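## Task

Take the green striped sock out of the tray and clip it onto an unused peg of the sock dryer so it dangles downward. Dropping it and picking it up again is allowed. The tray's other sock must stay there. At the end the dryer must still be on its rail, every sock already on it must still be clipped, and the robot must have released everything and pulled away, since the result has to hold without the robot's help.

## Robot and tools

Robot: two 6-joint arms, left_arm and right_arm, each with a parallel gripper. The names are not image sides: left_arm sits on the +y side of the world.

World frame (all reported poses use it): origin on the table surface midway between the arms, +x out across the table, +z up. Gripper frame: fingers point along its +z, close along its y. The reported end_effector_position is the spot between the finger pads, roughly 1 cm short of the fingertips; it may be somewhat off, especially when the arm is stretched far.

Joint order, used everywhere (rows and result lists): wrist yaw, wrist pitch, wrist roll, waist, elbow, shoulder. Stated ranges in rad: waist -2.618 to 3.054, shoulder 0.000 to 3.142, elbow 0.000 to 3.142, wrist pitch -1.571 to 1.571, wrist yaw -1.571 to 1.571, wrist roll -2.094 to 2.094. True ends may differ by up to 0.036 rad.

execute_actions(actions): actions is a list of up to 15 actions, run in sequence; an empty list just reports state and images. Each action is a list of up to 15 rows; each row is one control step of 1/30 s, and a short action repeats its final row until 15 steps are filled. Every row has exactly 14 numbers, each in [-1, 1], covering both arms even when one stays still: left_arm's six joints then its opening, then right_arm's six joints then its opening.
- Joint numbers are offsets, not poses: each is measured from that joint's angle when the current action began (for a call's first action, the angles last reported in this scene), never from the previous row. 0 keeps the joint where it was. Scale: 1.0 equals 1.202 rad for the waist, 1.258 shoulder, 1.238 elbow, 2.073 wrist pitch, 2.022 for wrist yaw and wrist roll.
- Opening is absolute: +1 fully open, -1 closed.
Refusals: if an action would push any joint more than 0.036 rad beyond its stated end (counted from that action's starting angles), the action is rejected for both arms. If any action is malformed, or the first action fails that check against the latest report, the whole call is rejected and nothing moves. A joint commanded past its real end is stopped there, and the result may say "joint sent to its limit"; lacking that line does not prove there is room left.

Motion limits: joints move at limited speed, so big offsets need several actions. Per step, the drive target stays within a lead of the measured angle (waist 0.202, shoulder 0.258, elbow 0.238, wrist pitch 0.573, wrist yaw and roll 0.522 rad), and targets that would move the gripper over 70 mm from where it is get scaled back. An unfinished move may stall; send the remainder in the next action. Friction may leave a joint up to about 0.031 rad short, and smaller commands may produce no motion. "joint command not followed" means a clearance check altered or blocked an arm's targets on some steps; the rest of the row still ran.

Results: a state line per arm (left_arm: … | right_arm: …) with end_effector_position in metres and end_effector_quat_wxyz; Joint positions (rad) and Joint velocities (rad/s) per arm in the joint order above plus finger-pad gap in m (0.094 when fully open); Joint targets (angles currently being driven toward, which can drift without new commands); joint torques as raw drive output with per-arm offset, scale and noise, nonzero even in free air; grip_measured, the finger opening on the command scale. Each gripper's readings may be off by about 1 mm, constantly. To hold something, keep commanding roughly 0.03 below grip_measured for a firm grip, less for a lighter one. Pad force tops out near 50 to 62 N; parts under about 2 mm thick are held more weakly.

Motor heat: holding loads warms motors, even while idle. MOTOR HOT appears from 75 °C; at 90 °C that arm halts for 10 s; at 100 °C its motors and gripper go limp and the arm drops. Stops appear as OVER-TEMPERATURE FAULT lines and waste time.

Cameras: cam_head_left, cam_head_right, cam_high, cam_low, cam_left_wrist, cam_right_wrist, each 504x504, returned in that order. A calibration (intrinsics K, distortion D, T_world_to_cam) was supplied; treat it as approximate, and wrist camera poses follow their arm's joint readings.

zoom_image(camera, region): camera is one of the names above; region is [x0, y0, x1, y1] in pixels of that camera's latest image, origin top-left, no larger than 504 by 504. It returns an enlarged view.

finished_scene(scene): pass the number of the current scene. It waits until the last command has been held, ends the scene permanently, reports success, and gives the next task. Replying without any tool call ends everything.

Avoid: pushing or dropping rigid objects off the table (cloth does not count); knocking the dryer off its rail or unclipping socks already on it; arms striking or squeezing each other; drops, slips, slams and hard shoves. Occasional outside tugs on held parts or pushes on loose items may occur. Before finishing, open the gripper and move the arm away so the sock hangs unsupported.

Each tool is called by a JSON object that holds its "api" and its "payload".

## Session

{"api": "execute_actions", "payload": {"actions": []}}

Scene clock: 0.00 s.
left_arm: end_effector_position=(+0.2676, +0.2728, +0.3847) grip_measured=+1.000 end_effector_quat_wxyz=(+0.593, +0.345, +0.719, +0.114) | right_arm: end_effector_position=(+0.0608, -0.6672, +0.1834) grip_measured=+1.000 end_effector_quat_wxyz=(+0.073, +0.991, +0.082, +0.083)
Joint names: [wrist yaw, wrist pitch, wrist roll, waist, elbow, shoulder]
Joint positions: left_arm=[ 0.416 -0.736  0.761  0.194  1.195  0.76   0.094] | right_arm=[-0.17  -1.377  1.471 -1.583  1.589  1.64   0.094]
Joint velocities: left_arm=[ 0.007 -0.007 -0.022  0.007  0.002 -0.002  0.   ] | right_arm=[ 0.007 -0.007 -0.081  0.012 -0.017  0.002  0.   ]
Joint torques (N m, as the arm reports them, + toward a larger angle): no reading
Joint targets: left_arm=[0.416 -0.736 0.761 0.194 1.195 0.760] | right_arm=[-0.170 -1.377 1.471 -1.583 1.589 1.640]

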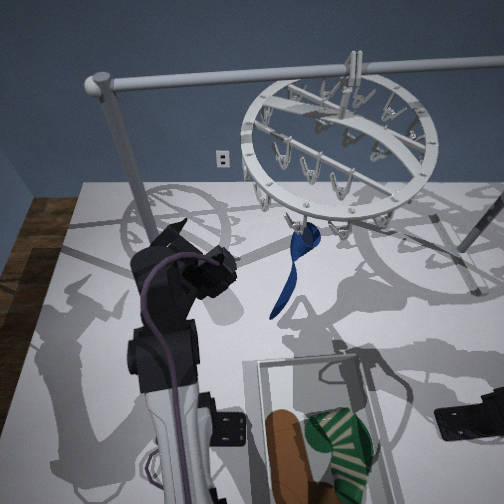

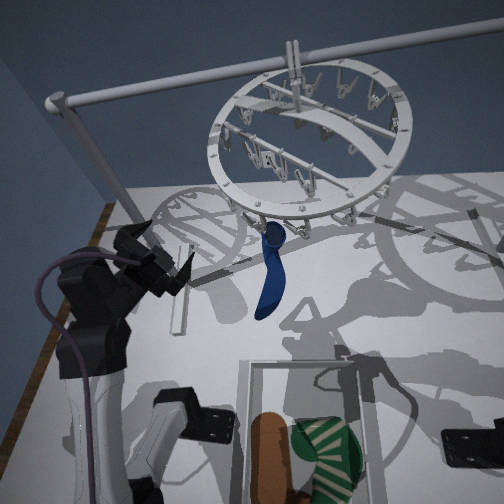

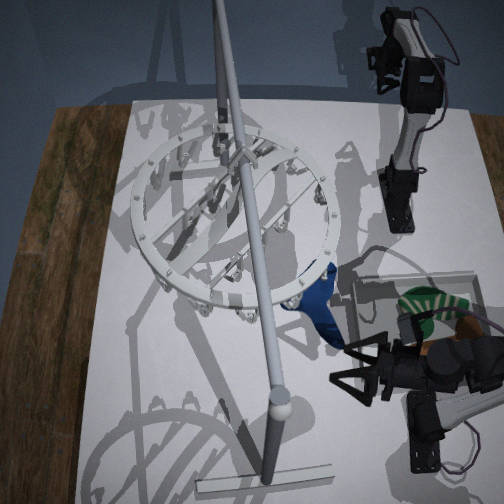

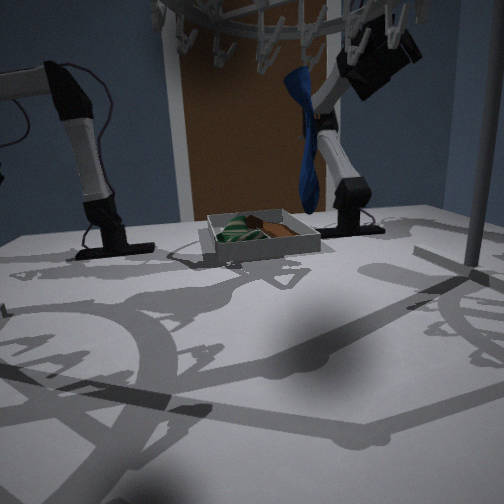

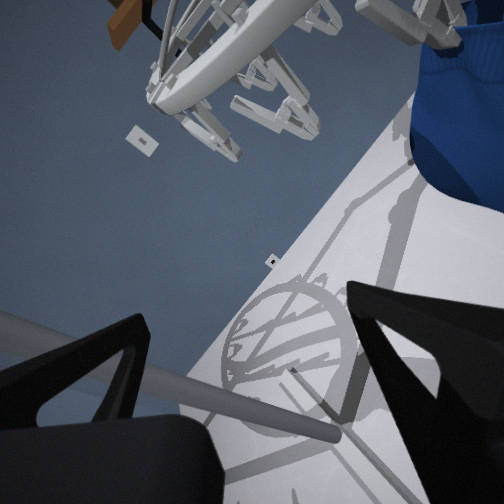

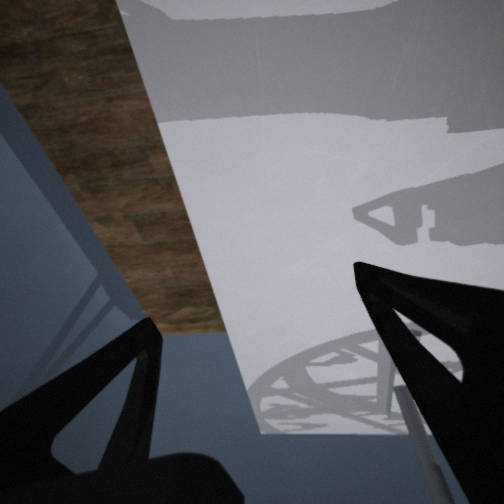

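{"api": "zoom_image", "payload": {"camera": "cam_head_left", "region": [230,120,450,270]}}

{"api": "zoom_image", "payload": {"camera": "cam_low", "region": [140,0,340,110]}}

{"api": "zoom_image", "payload": {"camera": "cam_head_right", "region": [230,350,400,504]}}

{"api": "execute_actions", "payload": {"actions": [[[0,0,0,0,0,0,1,0.084,0,-0.3,0.6,-0.2,-0.3,1]],[[0,0,0,0,0,0,1,0,0,-0.3,0.6,-0.1,-0.2,1]],[[0,0,0,0,0,0,1,0,0,0,0.6,0,0,1]],[[0,0,0,0,0,0,1,0,0,0,0.6,0,0,1]]]}}

Region (230, 120, 450, 270) of cam_head_left's 504x504 image, scaled by 2.291, with more detail than that image has; it fills the top 344 rows of this view, and the rest is white.

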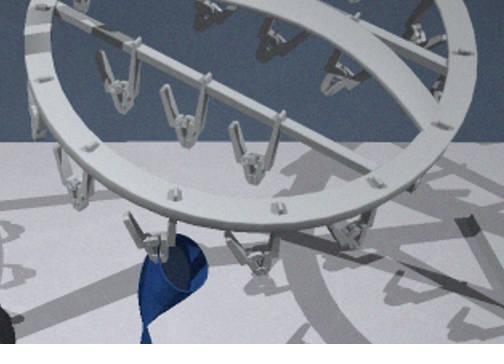

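Region (140, 0, 340, 110) of cam_low's 504x504 image, scaled by 2.520, with more detail than that image has; it fills the top 277 rows of this view, and the rest is white.

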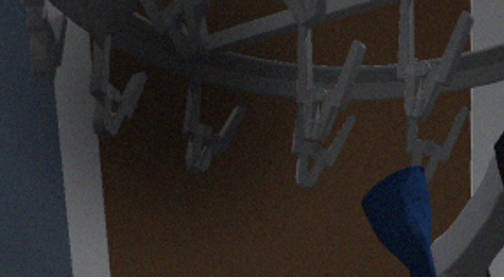

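Region (230, 350, 400, 504) of cam_head_right's 504x504 image, scaled by 2.965, with more detail than that image has; it fills the top 457 rows of this view, and the rest is white.

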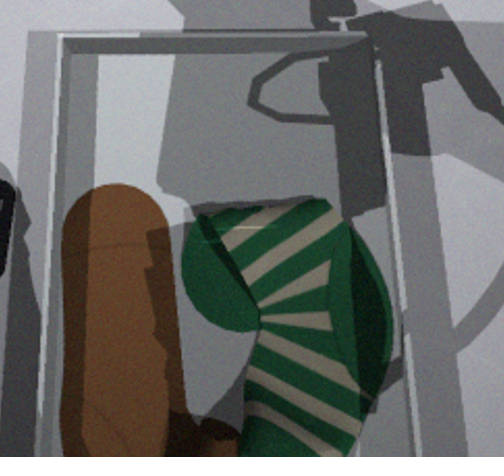

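Scene clock: 12.10 s.
left_arm: end_effector_position=(+0.2676, +0.2728, +0.3847) grip_measured=+1.000 end_effector_quat_wxyz=(+0.593, +0.345, +0.719, +0.114) | right_arm: end_effector_position=(+0.0564, -0.1458, +0.2336) grip_measured=+1.000 end_effector_quat_wxyz=(+0.141, -0.481, +0.847, +0.178)
Joint names: [wrist yaw, wrist pitch, wrist roll, waist, elbow, shoulder]
Joint positions: left_arm=[ 0.416 -0.736  0.761  0.194  1.195  0.76   0.094] | right_arm=[-0.033 -1.367  0.317  1.278  1.248  0.995  0.094]
Joint velocities: left_arm=[ 0.007 -0.022  0.022  0.002  0.002 -0.002  0.   ] | right_arm=[ 0.051  0.022  0.007 -0.027 -0.002  0.002  0.   ]
Joint torques (N m, as the arm reports them, + toward a larger angle): left_arm=[ 0.03  2.23 -0.05 -0.14  5.74  0.98] | right_arm=[ 0.07  1.33  0.    0.26  5.73 -1.52]
Joint targets: left_arm=[0.416 -0.736 0.761 0.194 1.195 0.760] | right_arm=[-0.030 -1.367 0.315 1.286 1.248 0.995]
camera_calibration (this result's frames):
cam_right_wrist: T_world_to_cam=[[0.676902, -0.68671, -0.265016, -0.0732039], [-0.680675, -0.721011, 0.129712, -0.0734732], [-0.280153, 0.0925875, -0.95548, 0.369801], [0, 0, 0, 1]] pos_world=[0.103141, -0.137484, 0.343467]

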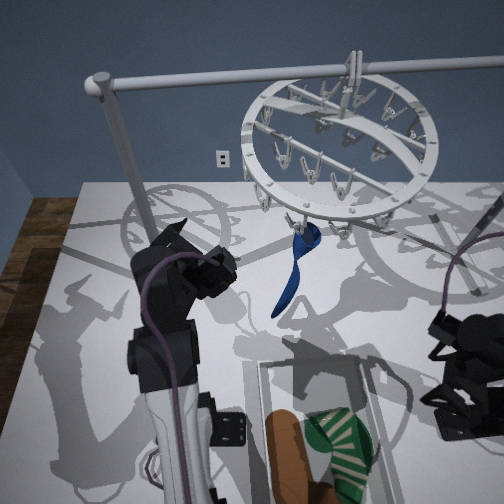

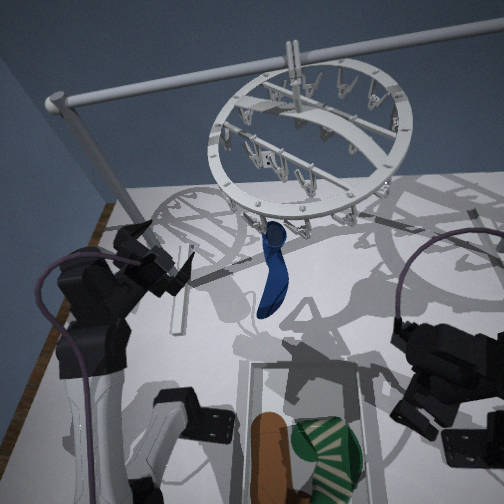

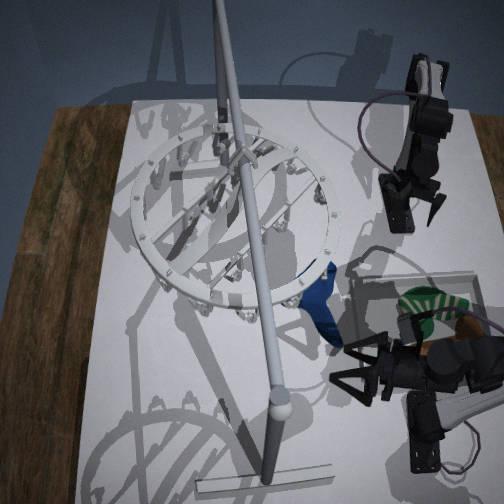

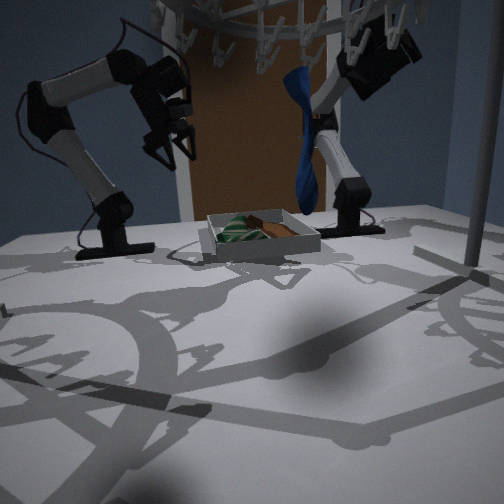

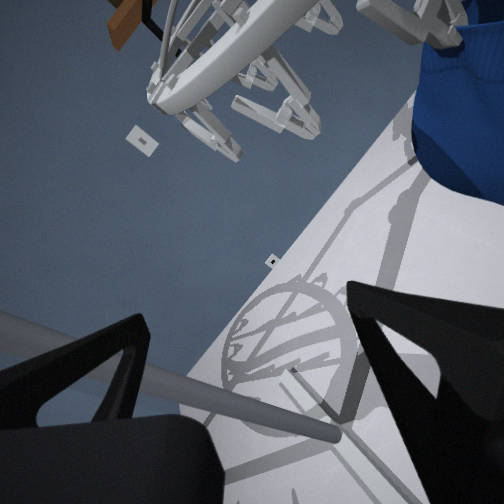

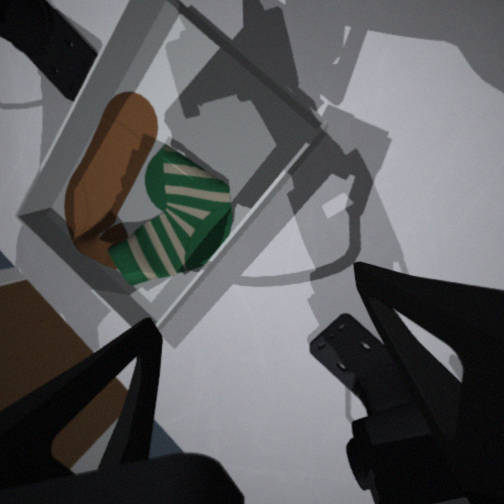

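{"api": "execute_actions", "payload": {"actions": [[[0,0,0,0,0,0,1,0,0.08,-0.39,0.29,0.2,0.39,0]],[[0,0,0,0,0,0,1,0,0.08,-0.39,0.29,0.1,0.39,0]],[[0,0,0,0,0,0,1,0,0,0,0,0,0,0]]]}}

Scene clock: 29.60 s.
left_arm: end_effector_position=(+0.2676, +0.2728, +0.3847) grip_measured=+1.000 end_effector_quat_wxyz=(+0.593, +0.345, +0.719, +0.114) | right_arm: end_effector_position=(-0.1737, +0.0138, +0.0752) grip_measured=+0.000 end_effector_quat_wxyz=(-0.053, +0.998, +0.021, -0.036)
Joint names: [wrist yaw, wrist pitch, wrist roll, waist, elbow, shoulder]
Joint positions: left_arm=[ 0.416 -0.736  0.761  0.194  1.195  0.76   0.094] | right_arm=[-0.019 -1.062 -1.14   1.979  1.609  1.991  0.047]
Joint velocities: left_arm=[-0.007 -0.007 -0.037  0.002 -0.022  0.007  0.   ] | right_arm=[-0.066 -0.037 -0.051 -0.007  0.017  0.002 -0.   ]
Joint torques (N m, as the arm reports them, + toward a larger angle): left_arm=[ 0.05  2.26 -0.06 -0.3   5.63  0.9 ] | right_arm=[ -0.04   0.61   0.06  -0.36   5.83 -12.47]
Joint targets: left_arm=[0.416 -0.736 0.761 0.194 1.195 0.760] | right_arm=[-0.019 -1.062 -1.137 1.979 1.609 1.990]
camera_calibration (this result's frames):
cam_right_wrist: T_world_to_cam=[[0.260098, 0.960646, 0.0975138, 0.0277555], [0.879943, -0.277398, 0.385683, 0.151254], [0.397555, -0.0145089, -0.917464, 0.255552], [0, 0, 0, 1]] pos_world=[-0.24191, 0.0190023, 0.173417]

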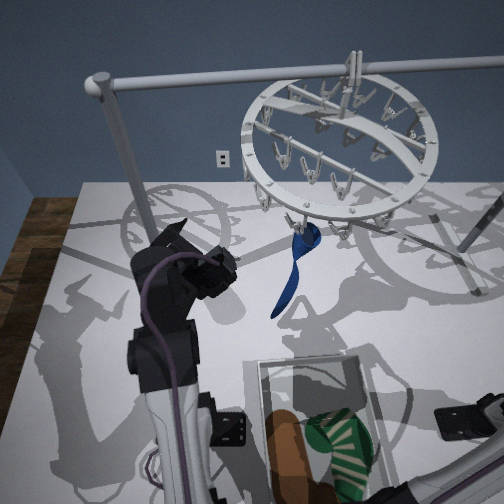

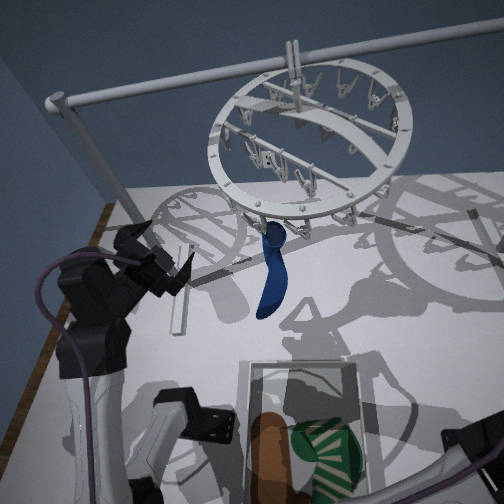

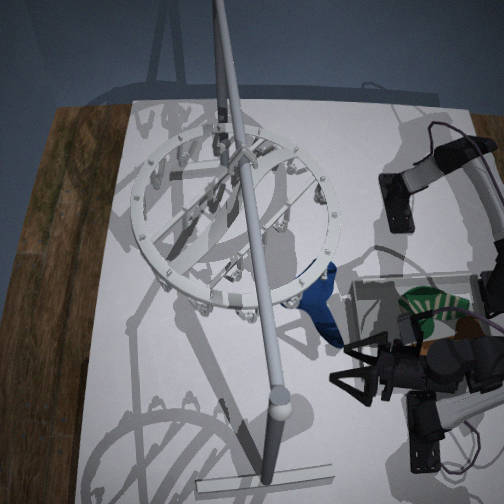

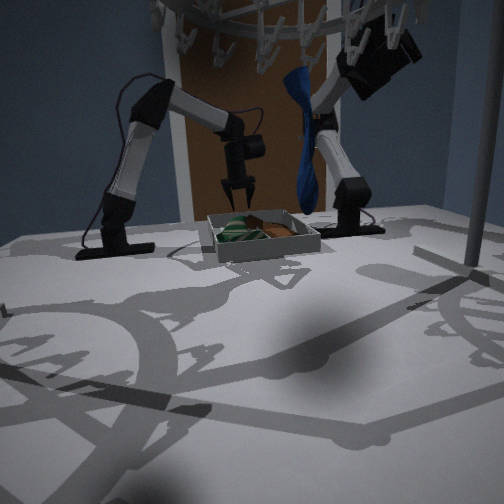

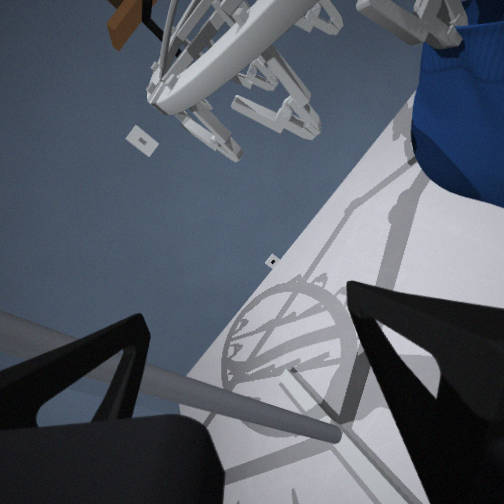

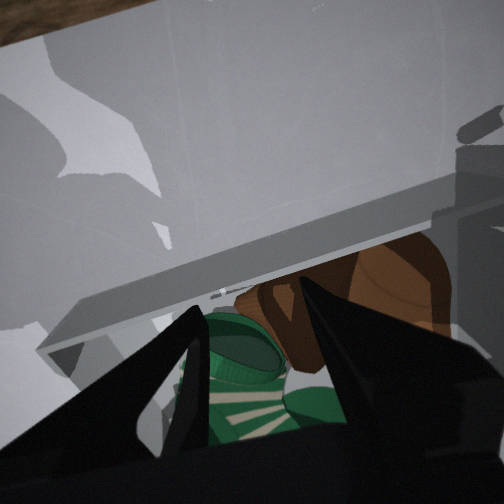

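{"api": "execute_actions", "payload": {"actions": [[[0,0,0,0,0,0,1,0,0.04,-0.09,-0.12,-0.2,-0.15,0.1]],[[0,0,0,0,0,0,1,0,0.06,0,0,-0.09,0,0.1]]]}}

Scene clock: 35.10 s.
left_arm: end_effector_position=(+0.2676, +0.2728, +0.3847) grip_measured=+1.000 end_effector_quat_wxyz=(+0.593, +0.345, +0.719, +0.114) | right_arm: end_effector_position=(-0.1015, -0.0082, +0.0521) grip_measured=+0.098 end_effector_quat_wxyz=(-0.067, +0.997, +0.031, -0.029)
Joint names: [wrist yaw, wrist pitch, wrist roll, waist, elbow, shoulder]
Joint positions: left_arm=[ 0.416 -0.736  0.761  0.194  1.195  0.76   0.094] | right_arm=[-0.017 -0.886 -1.309  1.829  1.273  1.813  0.052]
Joint velocities: left_arm=[-0.022  0.066  0.037 -0.007  0.002 -0.002  0.   ] | right_arm=[ 0.022  0.037  0.007  0.002 -0.017 -0.012 -0.   ]
Joint torques (N m, as the arm reports them, + toward a larger angle): left_arm=[ 0.05  2.24 -0.08 -0.19  5.82  0.88] | right_arm=[ -0.05   0.79   0.04  -0.34   5.08 -10.62]
Joint targets: left_arm=[0.416 -0.736 0.761 0.194 1.195 0.760] | right_arm=[-0.017 -0.870 -1.309 1.829 1.266 1.811]
camera_calibration (this result's frames):
cam_right_wrist: T_world_to_cam=[[0.241842, 0.961713, 0.128917, 0.0288618], [0.878741, -0.273421, 0.391222, 0.0901893], [0.411492, 0.0186707, -0.911222, 0.206685], [0, 0, 0, 1]] pos_world=[-0.171282, -0.00695614, 0.149331]

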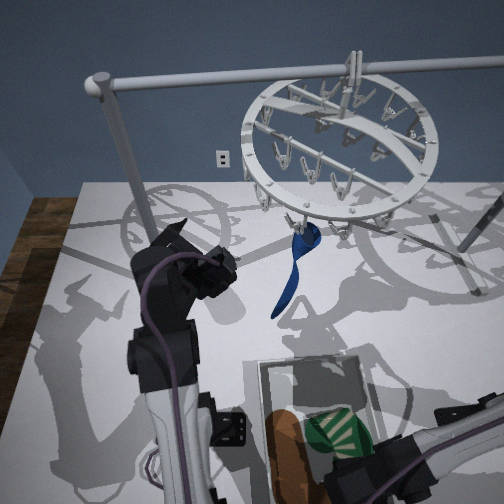

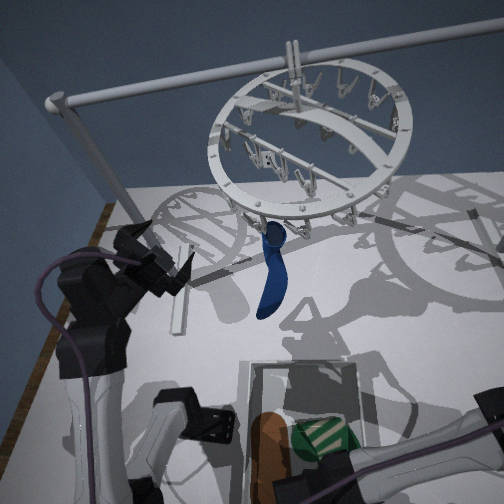

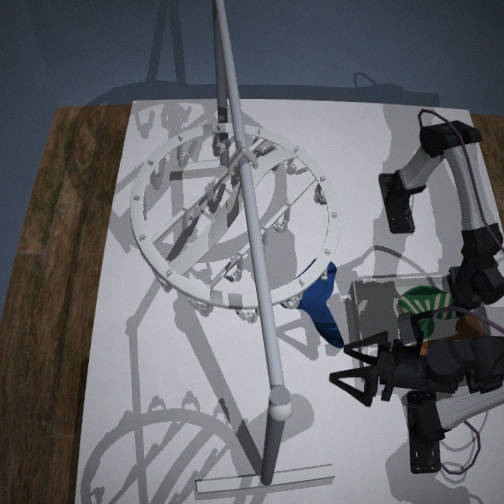

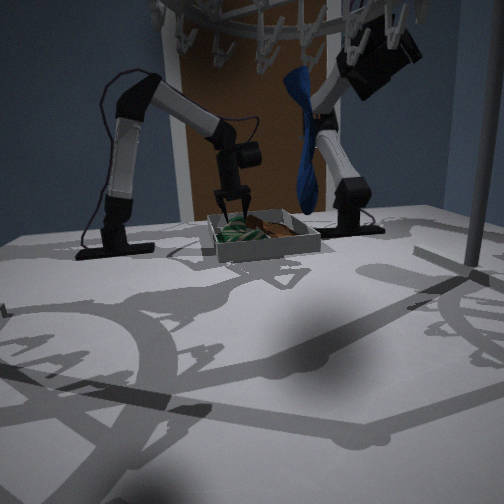

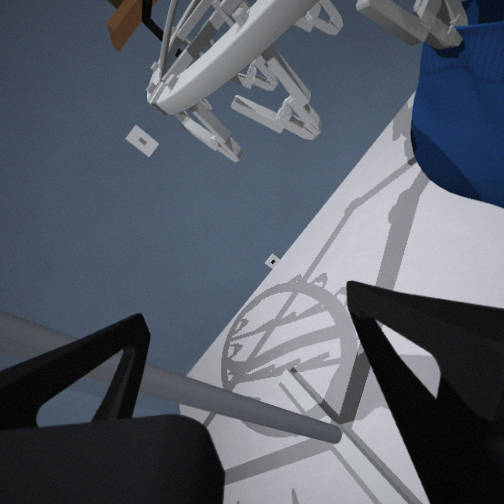

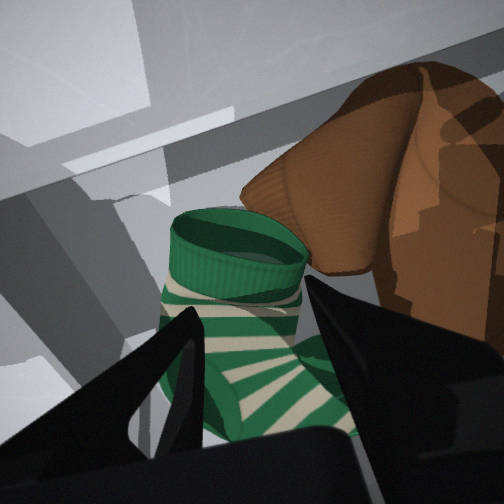

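{"api": "execute_actions", "payload": {"actions": [[[0,0,0,0,0,0,1,0,-0.03,0.2,-0.04,0,0,0.45]],[[0,0,0,0,0,0,1,0,0,0,0,0,0.065,0.45]]]}}

Scene clock: 38.40 s.
left_arm: end_effector_position=(+0.2676, +0.2728, +0.3847) grip_measured=+1.000 end_effector_quat_wxyz=(+0.593, +0.345, +0.719, +0.114) | right_arm: end_effector_position=(-0.0808, -0.0200, +0.0254) grip_measured=+0.448 end_effector_quat_wxyz=(-0.005, +0.983, -0.184, -0.012)
Joint names: [wrist yaw, wrist pitch, wrist roll, waist, elbow, shoulder]
Joint positions: left_arm=[ 0.416 -0.736  0.761  0.194  1.195  0.76   0.094] | right_arm=[-0.017 -0.934 -0.925  1.782  1.273  1.891  0.068]
Joint velocities: left_arm=[-0.037 -0.051  0.066  0.002  0.002 -0.002  0.   ] | right_arm=[ 0.022  0.095 -0.007  0.017  0.007 -0.012 -0.001]
Joint torques (N m, as the arm reports them, + toward a larger angle): left_arm=[ 0.05  2.23 -0.04 -0.04  5.74  0.91] | right_arm=[ -0.04   0.3    0.03  -0.43   5.37 -10.39]
Joint targets: left_arm=[0.416 -0.736 0.761 0.194 1.195 0.760] | right_arm=[-0.018 -0.938 -0.926 1.782 1.273 1.895]
camera_calibration (this result's frames):
cam_right_wrist: T_world_to_cam=[[0.622335, 0.782634, 0.0135557, 0.0687394], [0.693269, -0.559149, 0.454678, 0.0569152], [0.363426, -0.273564, -0.890553, 0.163783], [0, 0, 0, 1]] pos_world=[-0.141759, 0.0228313, 0.119047]

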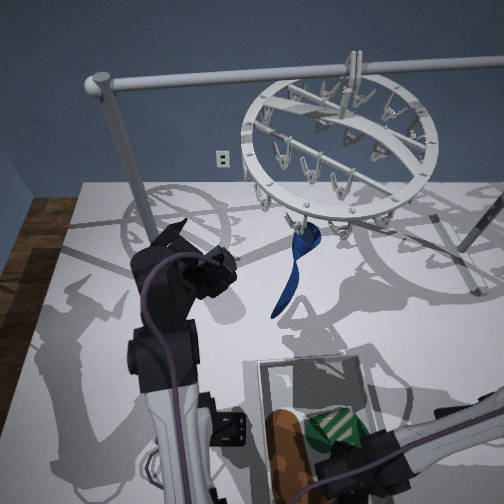

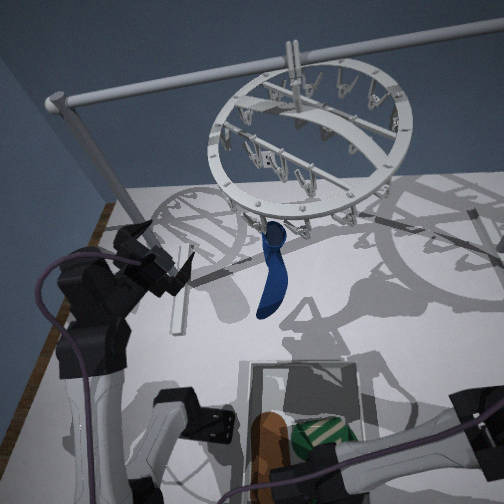

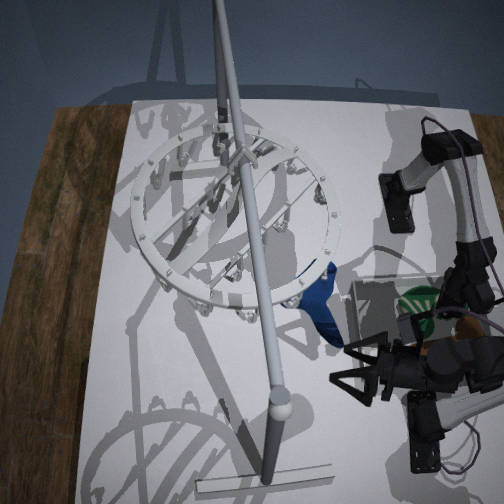

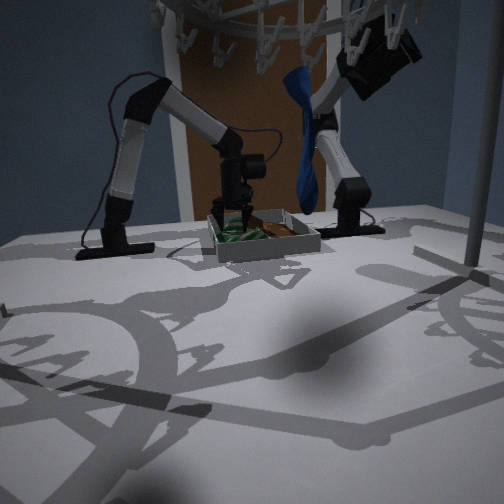

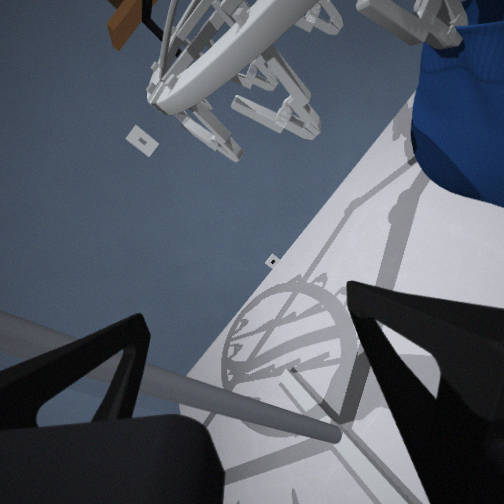

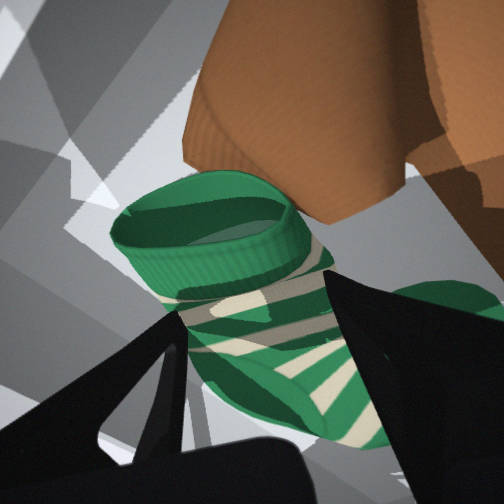

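{"api": "execute_actions", "payload": {"actions": [[[0,0,0,0,0,0,1,0,0,0,0,0,0.015,-0.5]],[[0,0,0,0,0,0,1,0,0,0,0,0,0,-1]],[[0,0,0,0,0,0,1,0,0,0.2,0,0,-0.2,-1]],[[0,0,0,0,0,0,1,0,0.2,0.27,-0.2,-0.16,-0.2,-1]],[[0,0,0,0,0,0,1,0,0.25,0,-0.25,-0.15,-0.15,-1]],[[0,0,0,0,0,0,1,0,0.27,0,-0.25,-0.15,0,-1]]]}}

Scene clock: 45.50 s.
left_arm: end_effector_position=(+0.2676, +0.2728, +0.3847) grip_measured=+1.000 end_effector_quat_wxyz=(+0.593, +0.345, +0.719, +0.114) | right_arm: end_effector_position=(+0.2469, -0.0007, +0.3044) grip_measured=-0.980 end_effector_quat_wxyz=(+0.626, -0.342, +0.621, +0.325)
Joint names: [wrist yaw, wrist pitch, wrist roll, waist, elbow, shoulder]
Joint positions: left_arm=[ 0.416 -0.736  0.761  0.194  1.195  0.76   0.094] | right_arm=[ 0.     0.454 -0.025  0.919  0.747  1.206  0.001]
Joint velocities: left_arm=[ 0.007 -0.066  0.007  0.007  0.002  0.002  0.   ] | right_arm=[-0.095  0.11   0.022 -0.017  0.007 -0.022  0.001]
Joint torques (N m, as the arm reports them, + toward a larger angle): left_arm=[ 0.02  2.21 -0.07 -0.17  5.75  0.94] | right_arm=[-0.03  2.55  0.03  0.24  7.04 -5.68]
Joint targets: left_arm=[0.416 -0.736 0.761 0.194 1.195 0.760] | right_arm=[-0.006 0.495 -0.024 0.926 0.746 1.202]
camera_calibration (this result's frames):
cam_right_wrist: T_world_to_cam=[[0.790665, -0.548149, -0.27273, -0.109431], [-0.472423, -0.262871, -0.841258, 0.396115], [0.389442, 0.793997, -0.466801, 0.163788], [0, 0, 0, 1]] pos_world=[0.209871, -0.0859047, 0.379846]

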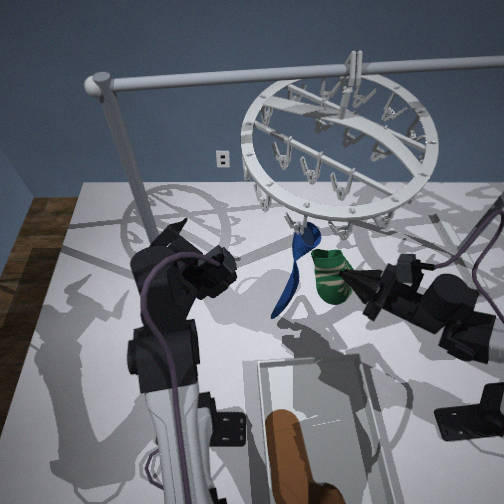

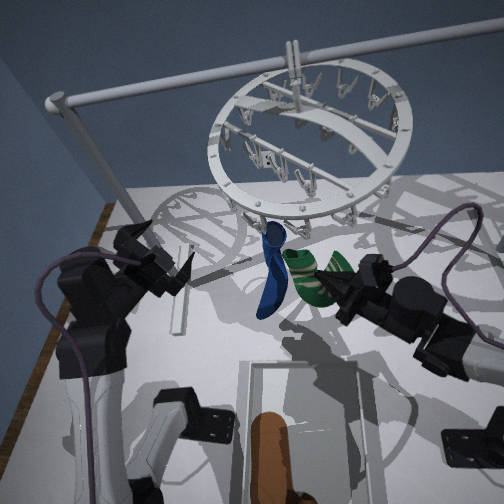

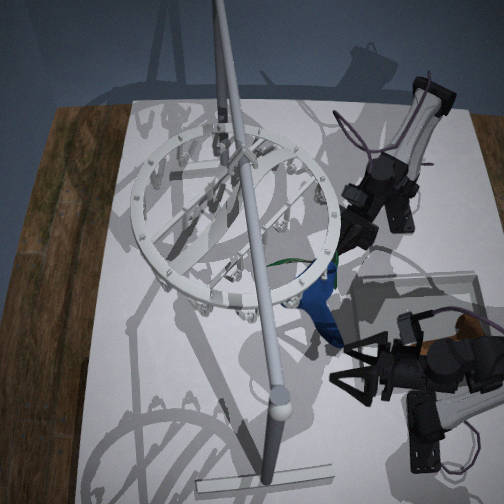

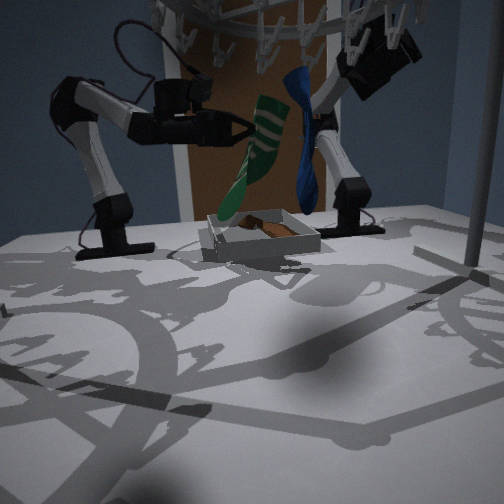

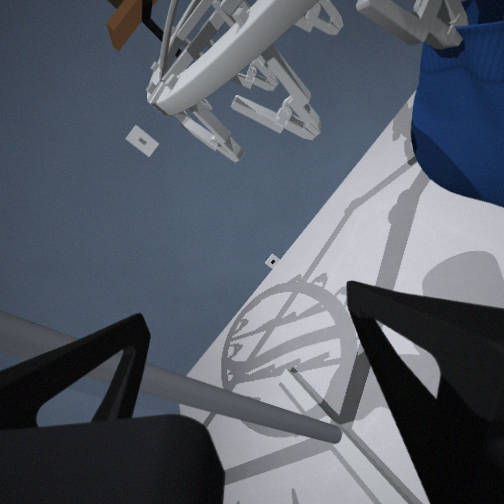

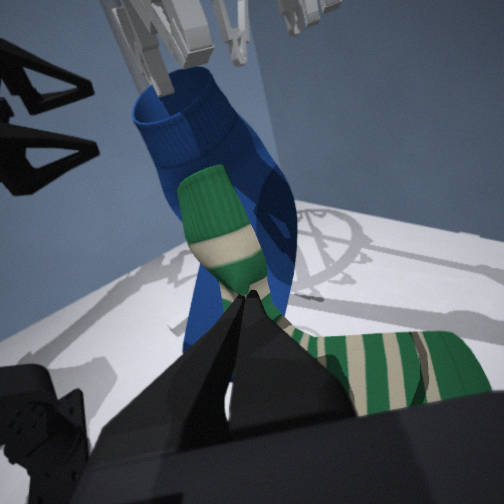

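{"api": "execute_actions", "payload": {"actions": [[[0,0,-0.2,-0.1,-0.2,-0.25,0.3,0,0.1,0,0,-0.08,-0.05,-1]],[[-0.1,0,-0.19,-0.4,0,0,0.3,0,0,0,0,0,0,-1]],[[-0.17,0.06,0,-0.36,0,0,0.3,0,0,0,0,0,0,-1]],[[0,0.11,0,0,0.15,0.23,0.3,0,0,0,0,0,0,-1]]]}}

Scene clock: 56.73 s.
left_arm: end_effector_position=(+0.2061, +0.1078, +0.4367) grip_measured=+0.302 end_effector_quat_wxyz=(+0.655, +0.265, +0.662, -0.250) | right_arm: end_effector_position=(+0.2380, -0.0141, +0.3230) grip_measured=-0.980 end_effector_quat_wxyz=(+0.667, -0.318, +0.578, +0.346)
Joint names: [wrist yaw, wrist pitch, wrist roll, waist, elbow, shoulder]
Joint positions: left_arm=[-0.092 -0.419  0.015 -0.818  1.134  0.732  0.061] | right_arm=[ 0.     0.629 -0.025  0.919  0.66   1.159  0.001]
Joint velocities: left_arm=[-0.007 -0.007  0.037 -0.002  0.017  0.002 -0.001] | right_arm=[ 0.022  0.007  0.022 -0.007 -0.007  0.002 -0.   ]
Joint torques (N m, as the arm reports them, + toward a larger angle): left_arm=[-0.05  2.42  0.   -0.12  6.78  0.35] | right_arm=[ 0.03  2.27  0.02 -0.32  6.95 -4.68]
Joint targets: left_arm=[-0.091 -0.403 0.015 -0.818 1.146 0.725] | right_arm=[0.000 0.631 -0.025 0.919 0.660 1.159]
camera_calibration (this result's frames):
cam_left_wrist: T_world_to_cam=[[-0.661874, -0.722585, -0.199483, 0.297467], [-0.169701, 0.403639, -0.899042, 0.413986], [0.730154, -0.5612, -0.389781, 0.19383], [0, 0, 0, 1]] pos_world=[0.125614, 0.156622, 0.507081]
cam_right_wrist: T_world_to_cam=[[0.811121, -0.517465, -0.272603, -0.109109], [-0.407169, -0.16499, -0.898327, 0.408324], [0.419876, 0.839648, -0.344523, 0.14051], [0, 0, 0, 1]] pos_world=[0.195761, -0.107069, 0.385474]

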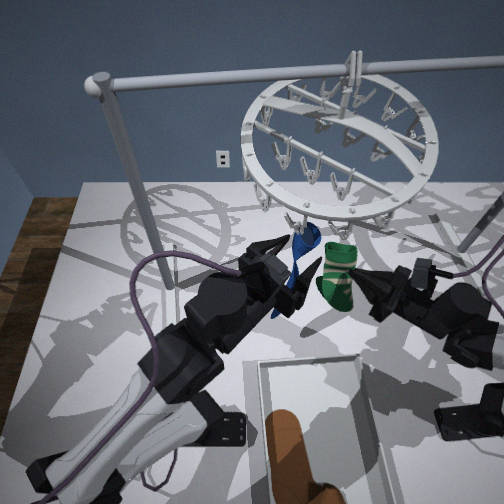

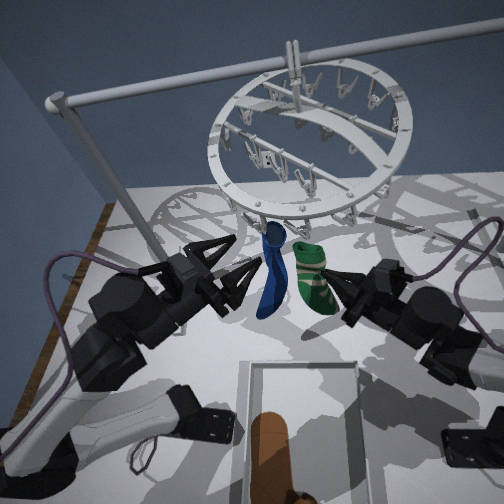

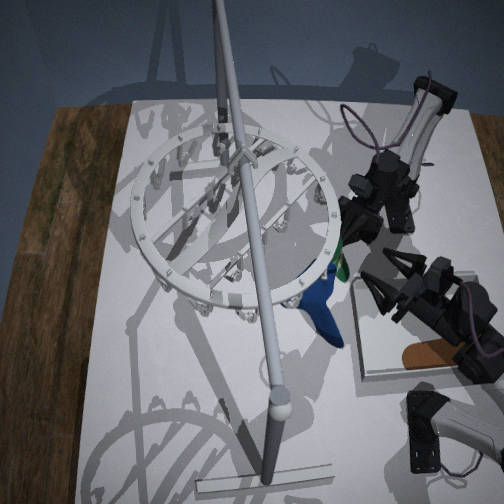

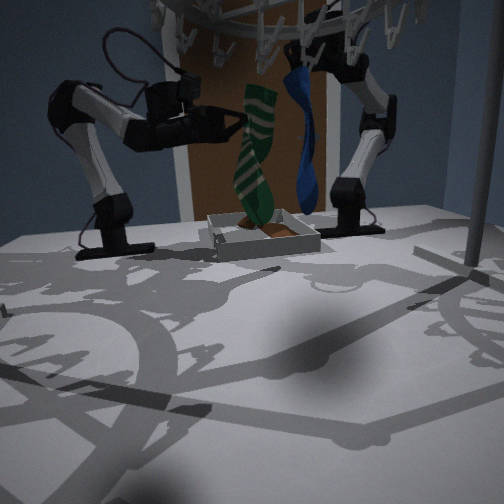

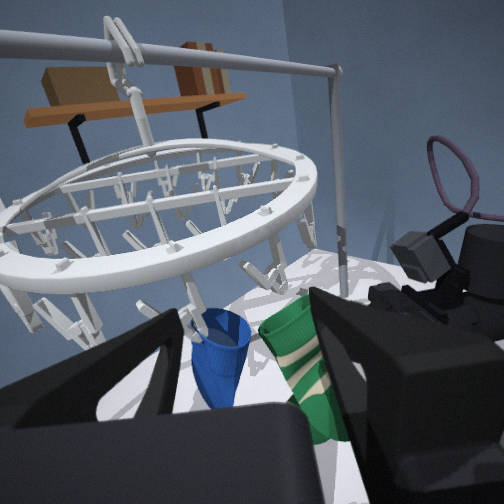

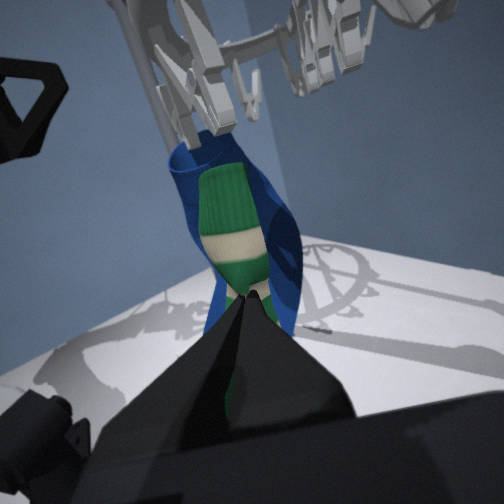

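{"api": "execute_actions", "payload": {"actions": [[[-0.2,0,0,-0.4,0,0,0.2,0,0,0,0,0,0,-1]],[[-0.3,0.09,0,-0.2,0.05,0.18,0.2,0,0,0,0,0,0,-1]],[[-0.17,0.095,0,0,0.05,0.18,0.2,0,0,0,0,0,0,-1]]]}}

Scene clock: 62.83 s.
left_arm: end_effector_position=(+0.1889, +0.0240, +0.4288) grip_measured=+0.202 end_effector_quat_wxyz=(+0.704, +0.076, +0.704, -0.051) | right_arm: end_effector_position=(+0.2381, -0.0140, +0.3217) grip_measured=-0.980 end_effector_quat_wxyz=(+0.666, -0.319, +0.579, +0.346)
Joint names: [wrist yaw, wrist pitch, wrist roll, waist, elbow, shoulder]
Joint positions: left_arm=[-1.362 -0.063  0.015 -1.524  1.254  1.212  0.056] | right_arm=[ 0.     0.624 -0.025  0.919  0.66   1.159  0.001]
Joint velocities: left_arm=[-0.081  0.037 -0.11  -0.002 -0.007 -0.002 -0.   ] | right_arm=[-0.037  0.022 -0.007 -0.022 -0.007 -0.012 -0.   ]
Joint torques (N m, as the arm reports them, + toward a larger angle): left_arm=[-0.17  1.8  -0.02 -0.17  6.45 -4.94] | right_arm=[ 0.02  2.27  0.02 -0.37  6.94 -4.69]
Joint targets: left_arm=[-1.386 -0.046 0.015 -1.525 1.255 1.198] | right_arm=[0.000 0.626 -0.025 0.919 0.660 1.159]
camera_calibration (this result's frames):
cam_left_wrist: T_world_to_cam=[[-0.170099, -0.961031, -0.21791, 0.144676], [-0.344742, 0.265194, -0.900459, 0.474787], [0.923157, -0.0780444, -0.376417, 0.102521], [0, 0, 0, 1]] pos_world=[0.0936448, 0.0211284, 0.497643]
cam_right_wrist: T_world_to_cam=[[0.810314, -0.518676, -0.272703, -0.10926], [-0.409828, -0.168978, -0.896375, 0.407164], [0.418848, 0.838106, -0.349493, 0.141727], [0, 0, 0, 1]] pos_world=[0.19604, -0.106651, 0.384709]

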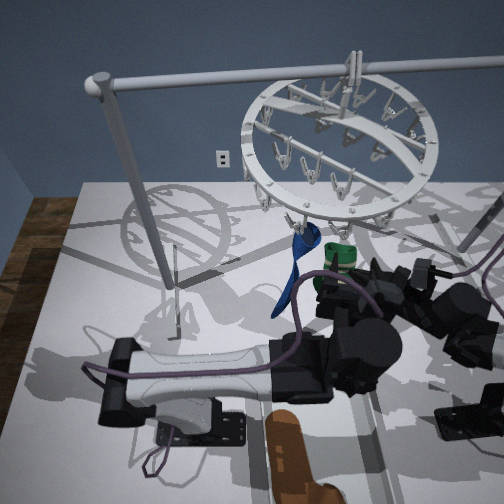

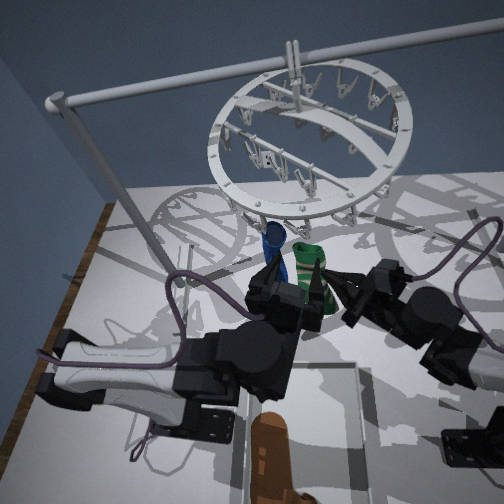

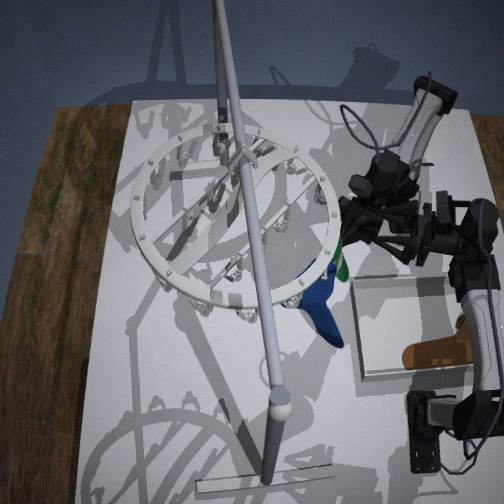

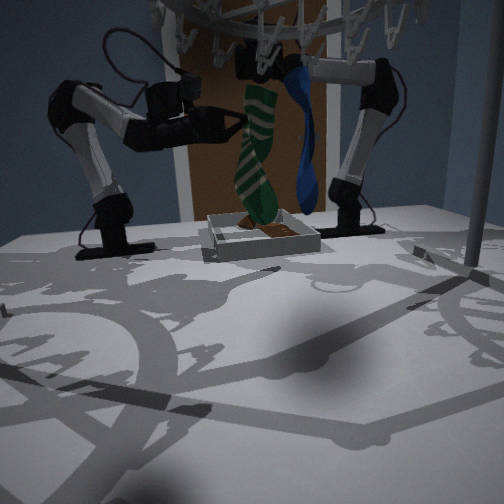

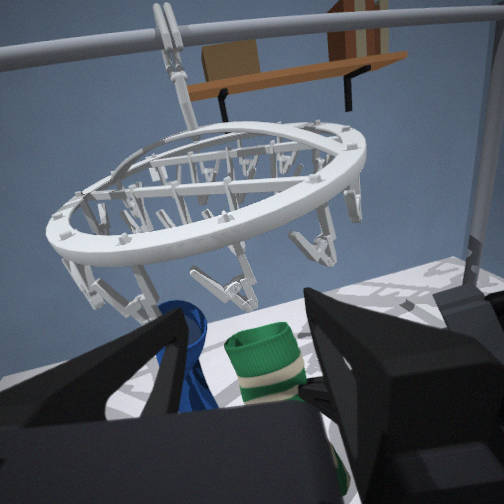

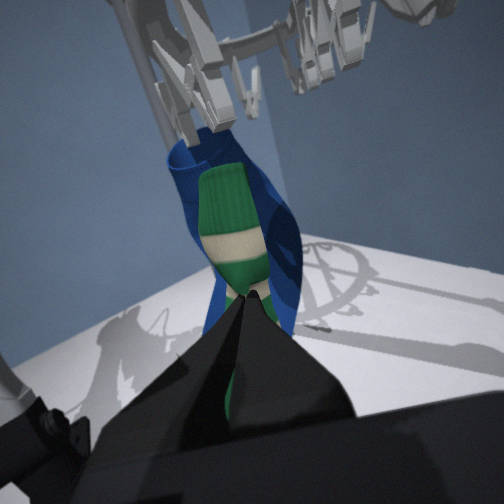

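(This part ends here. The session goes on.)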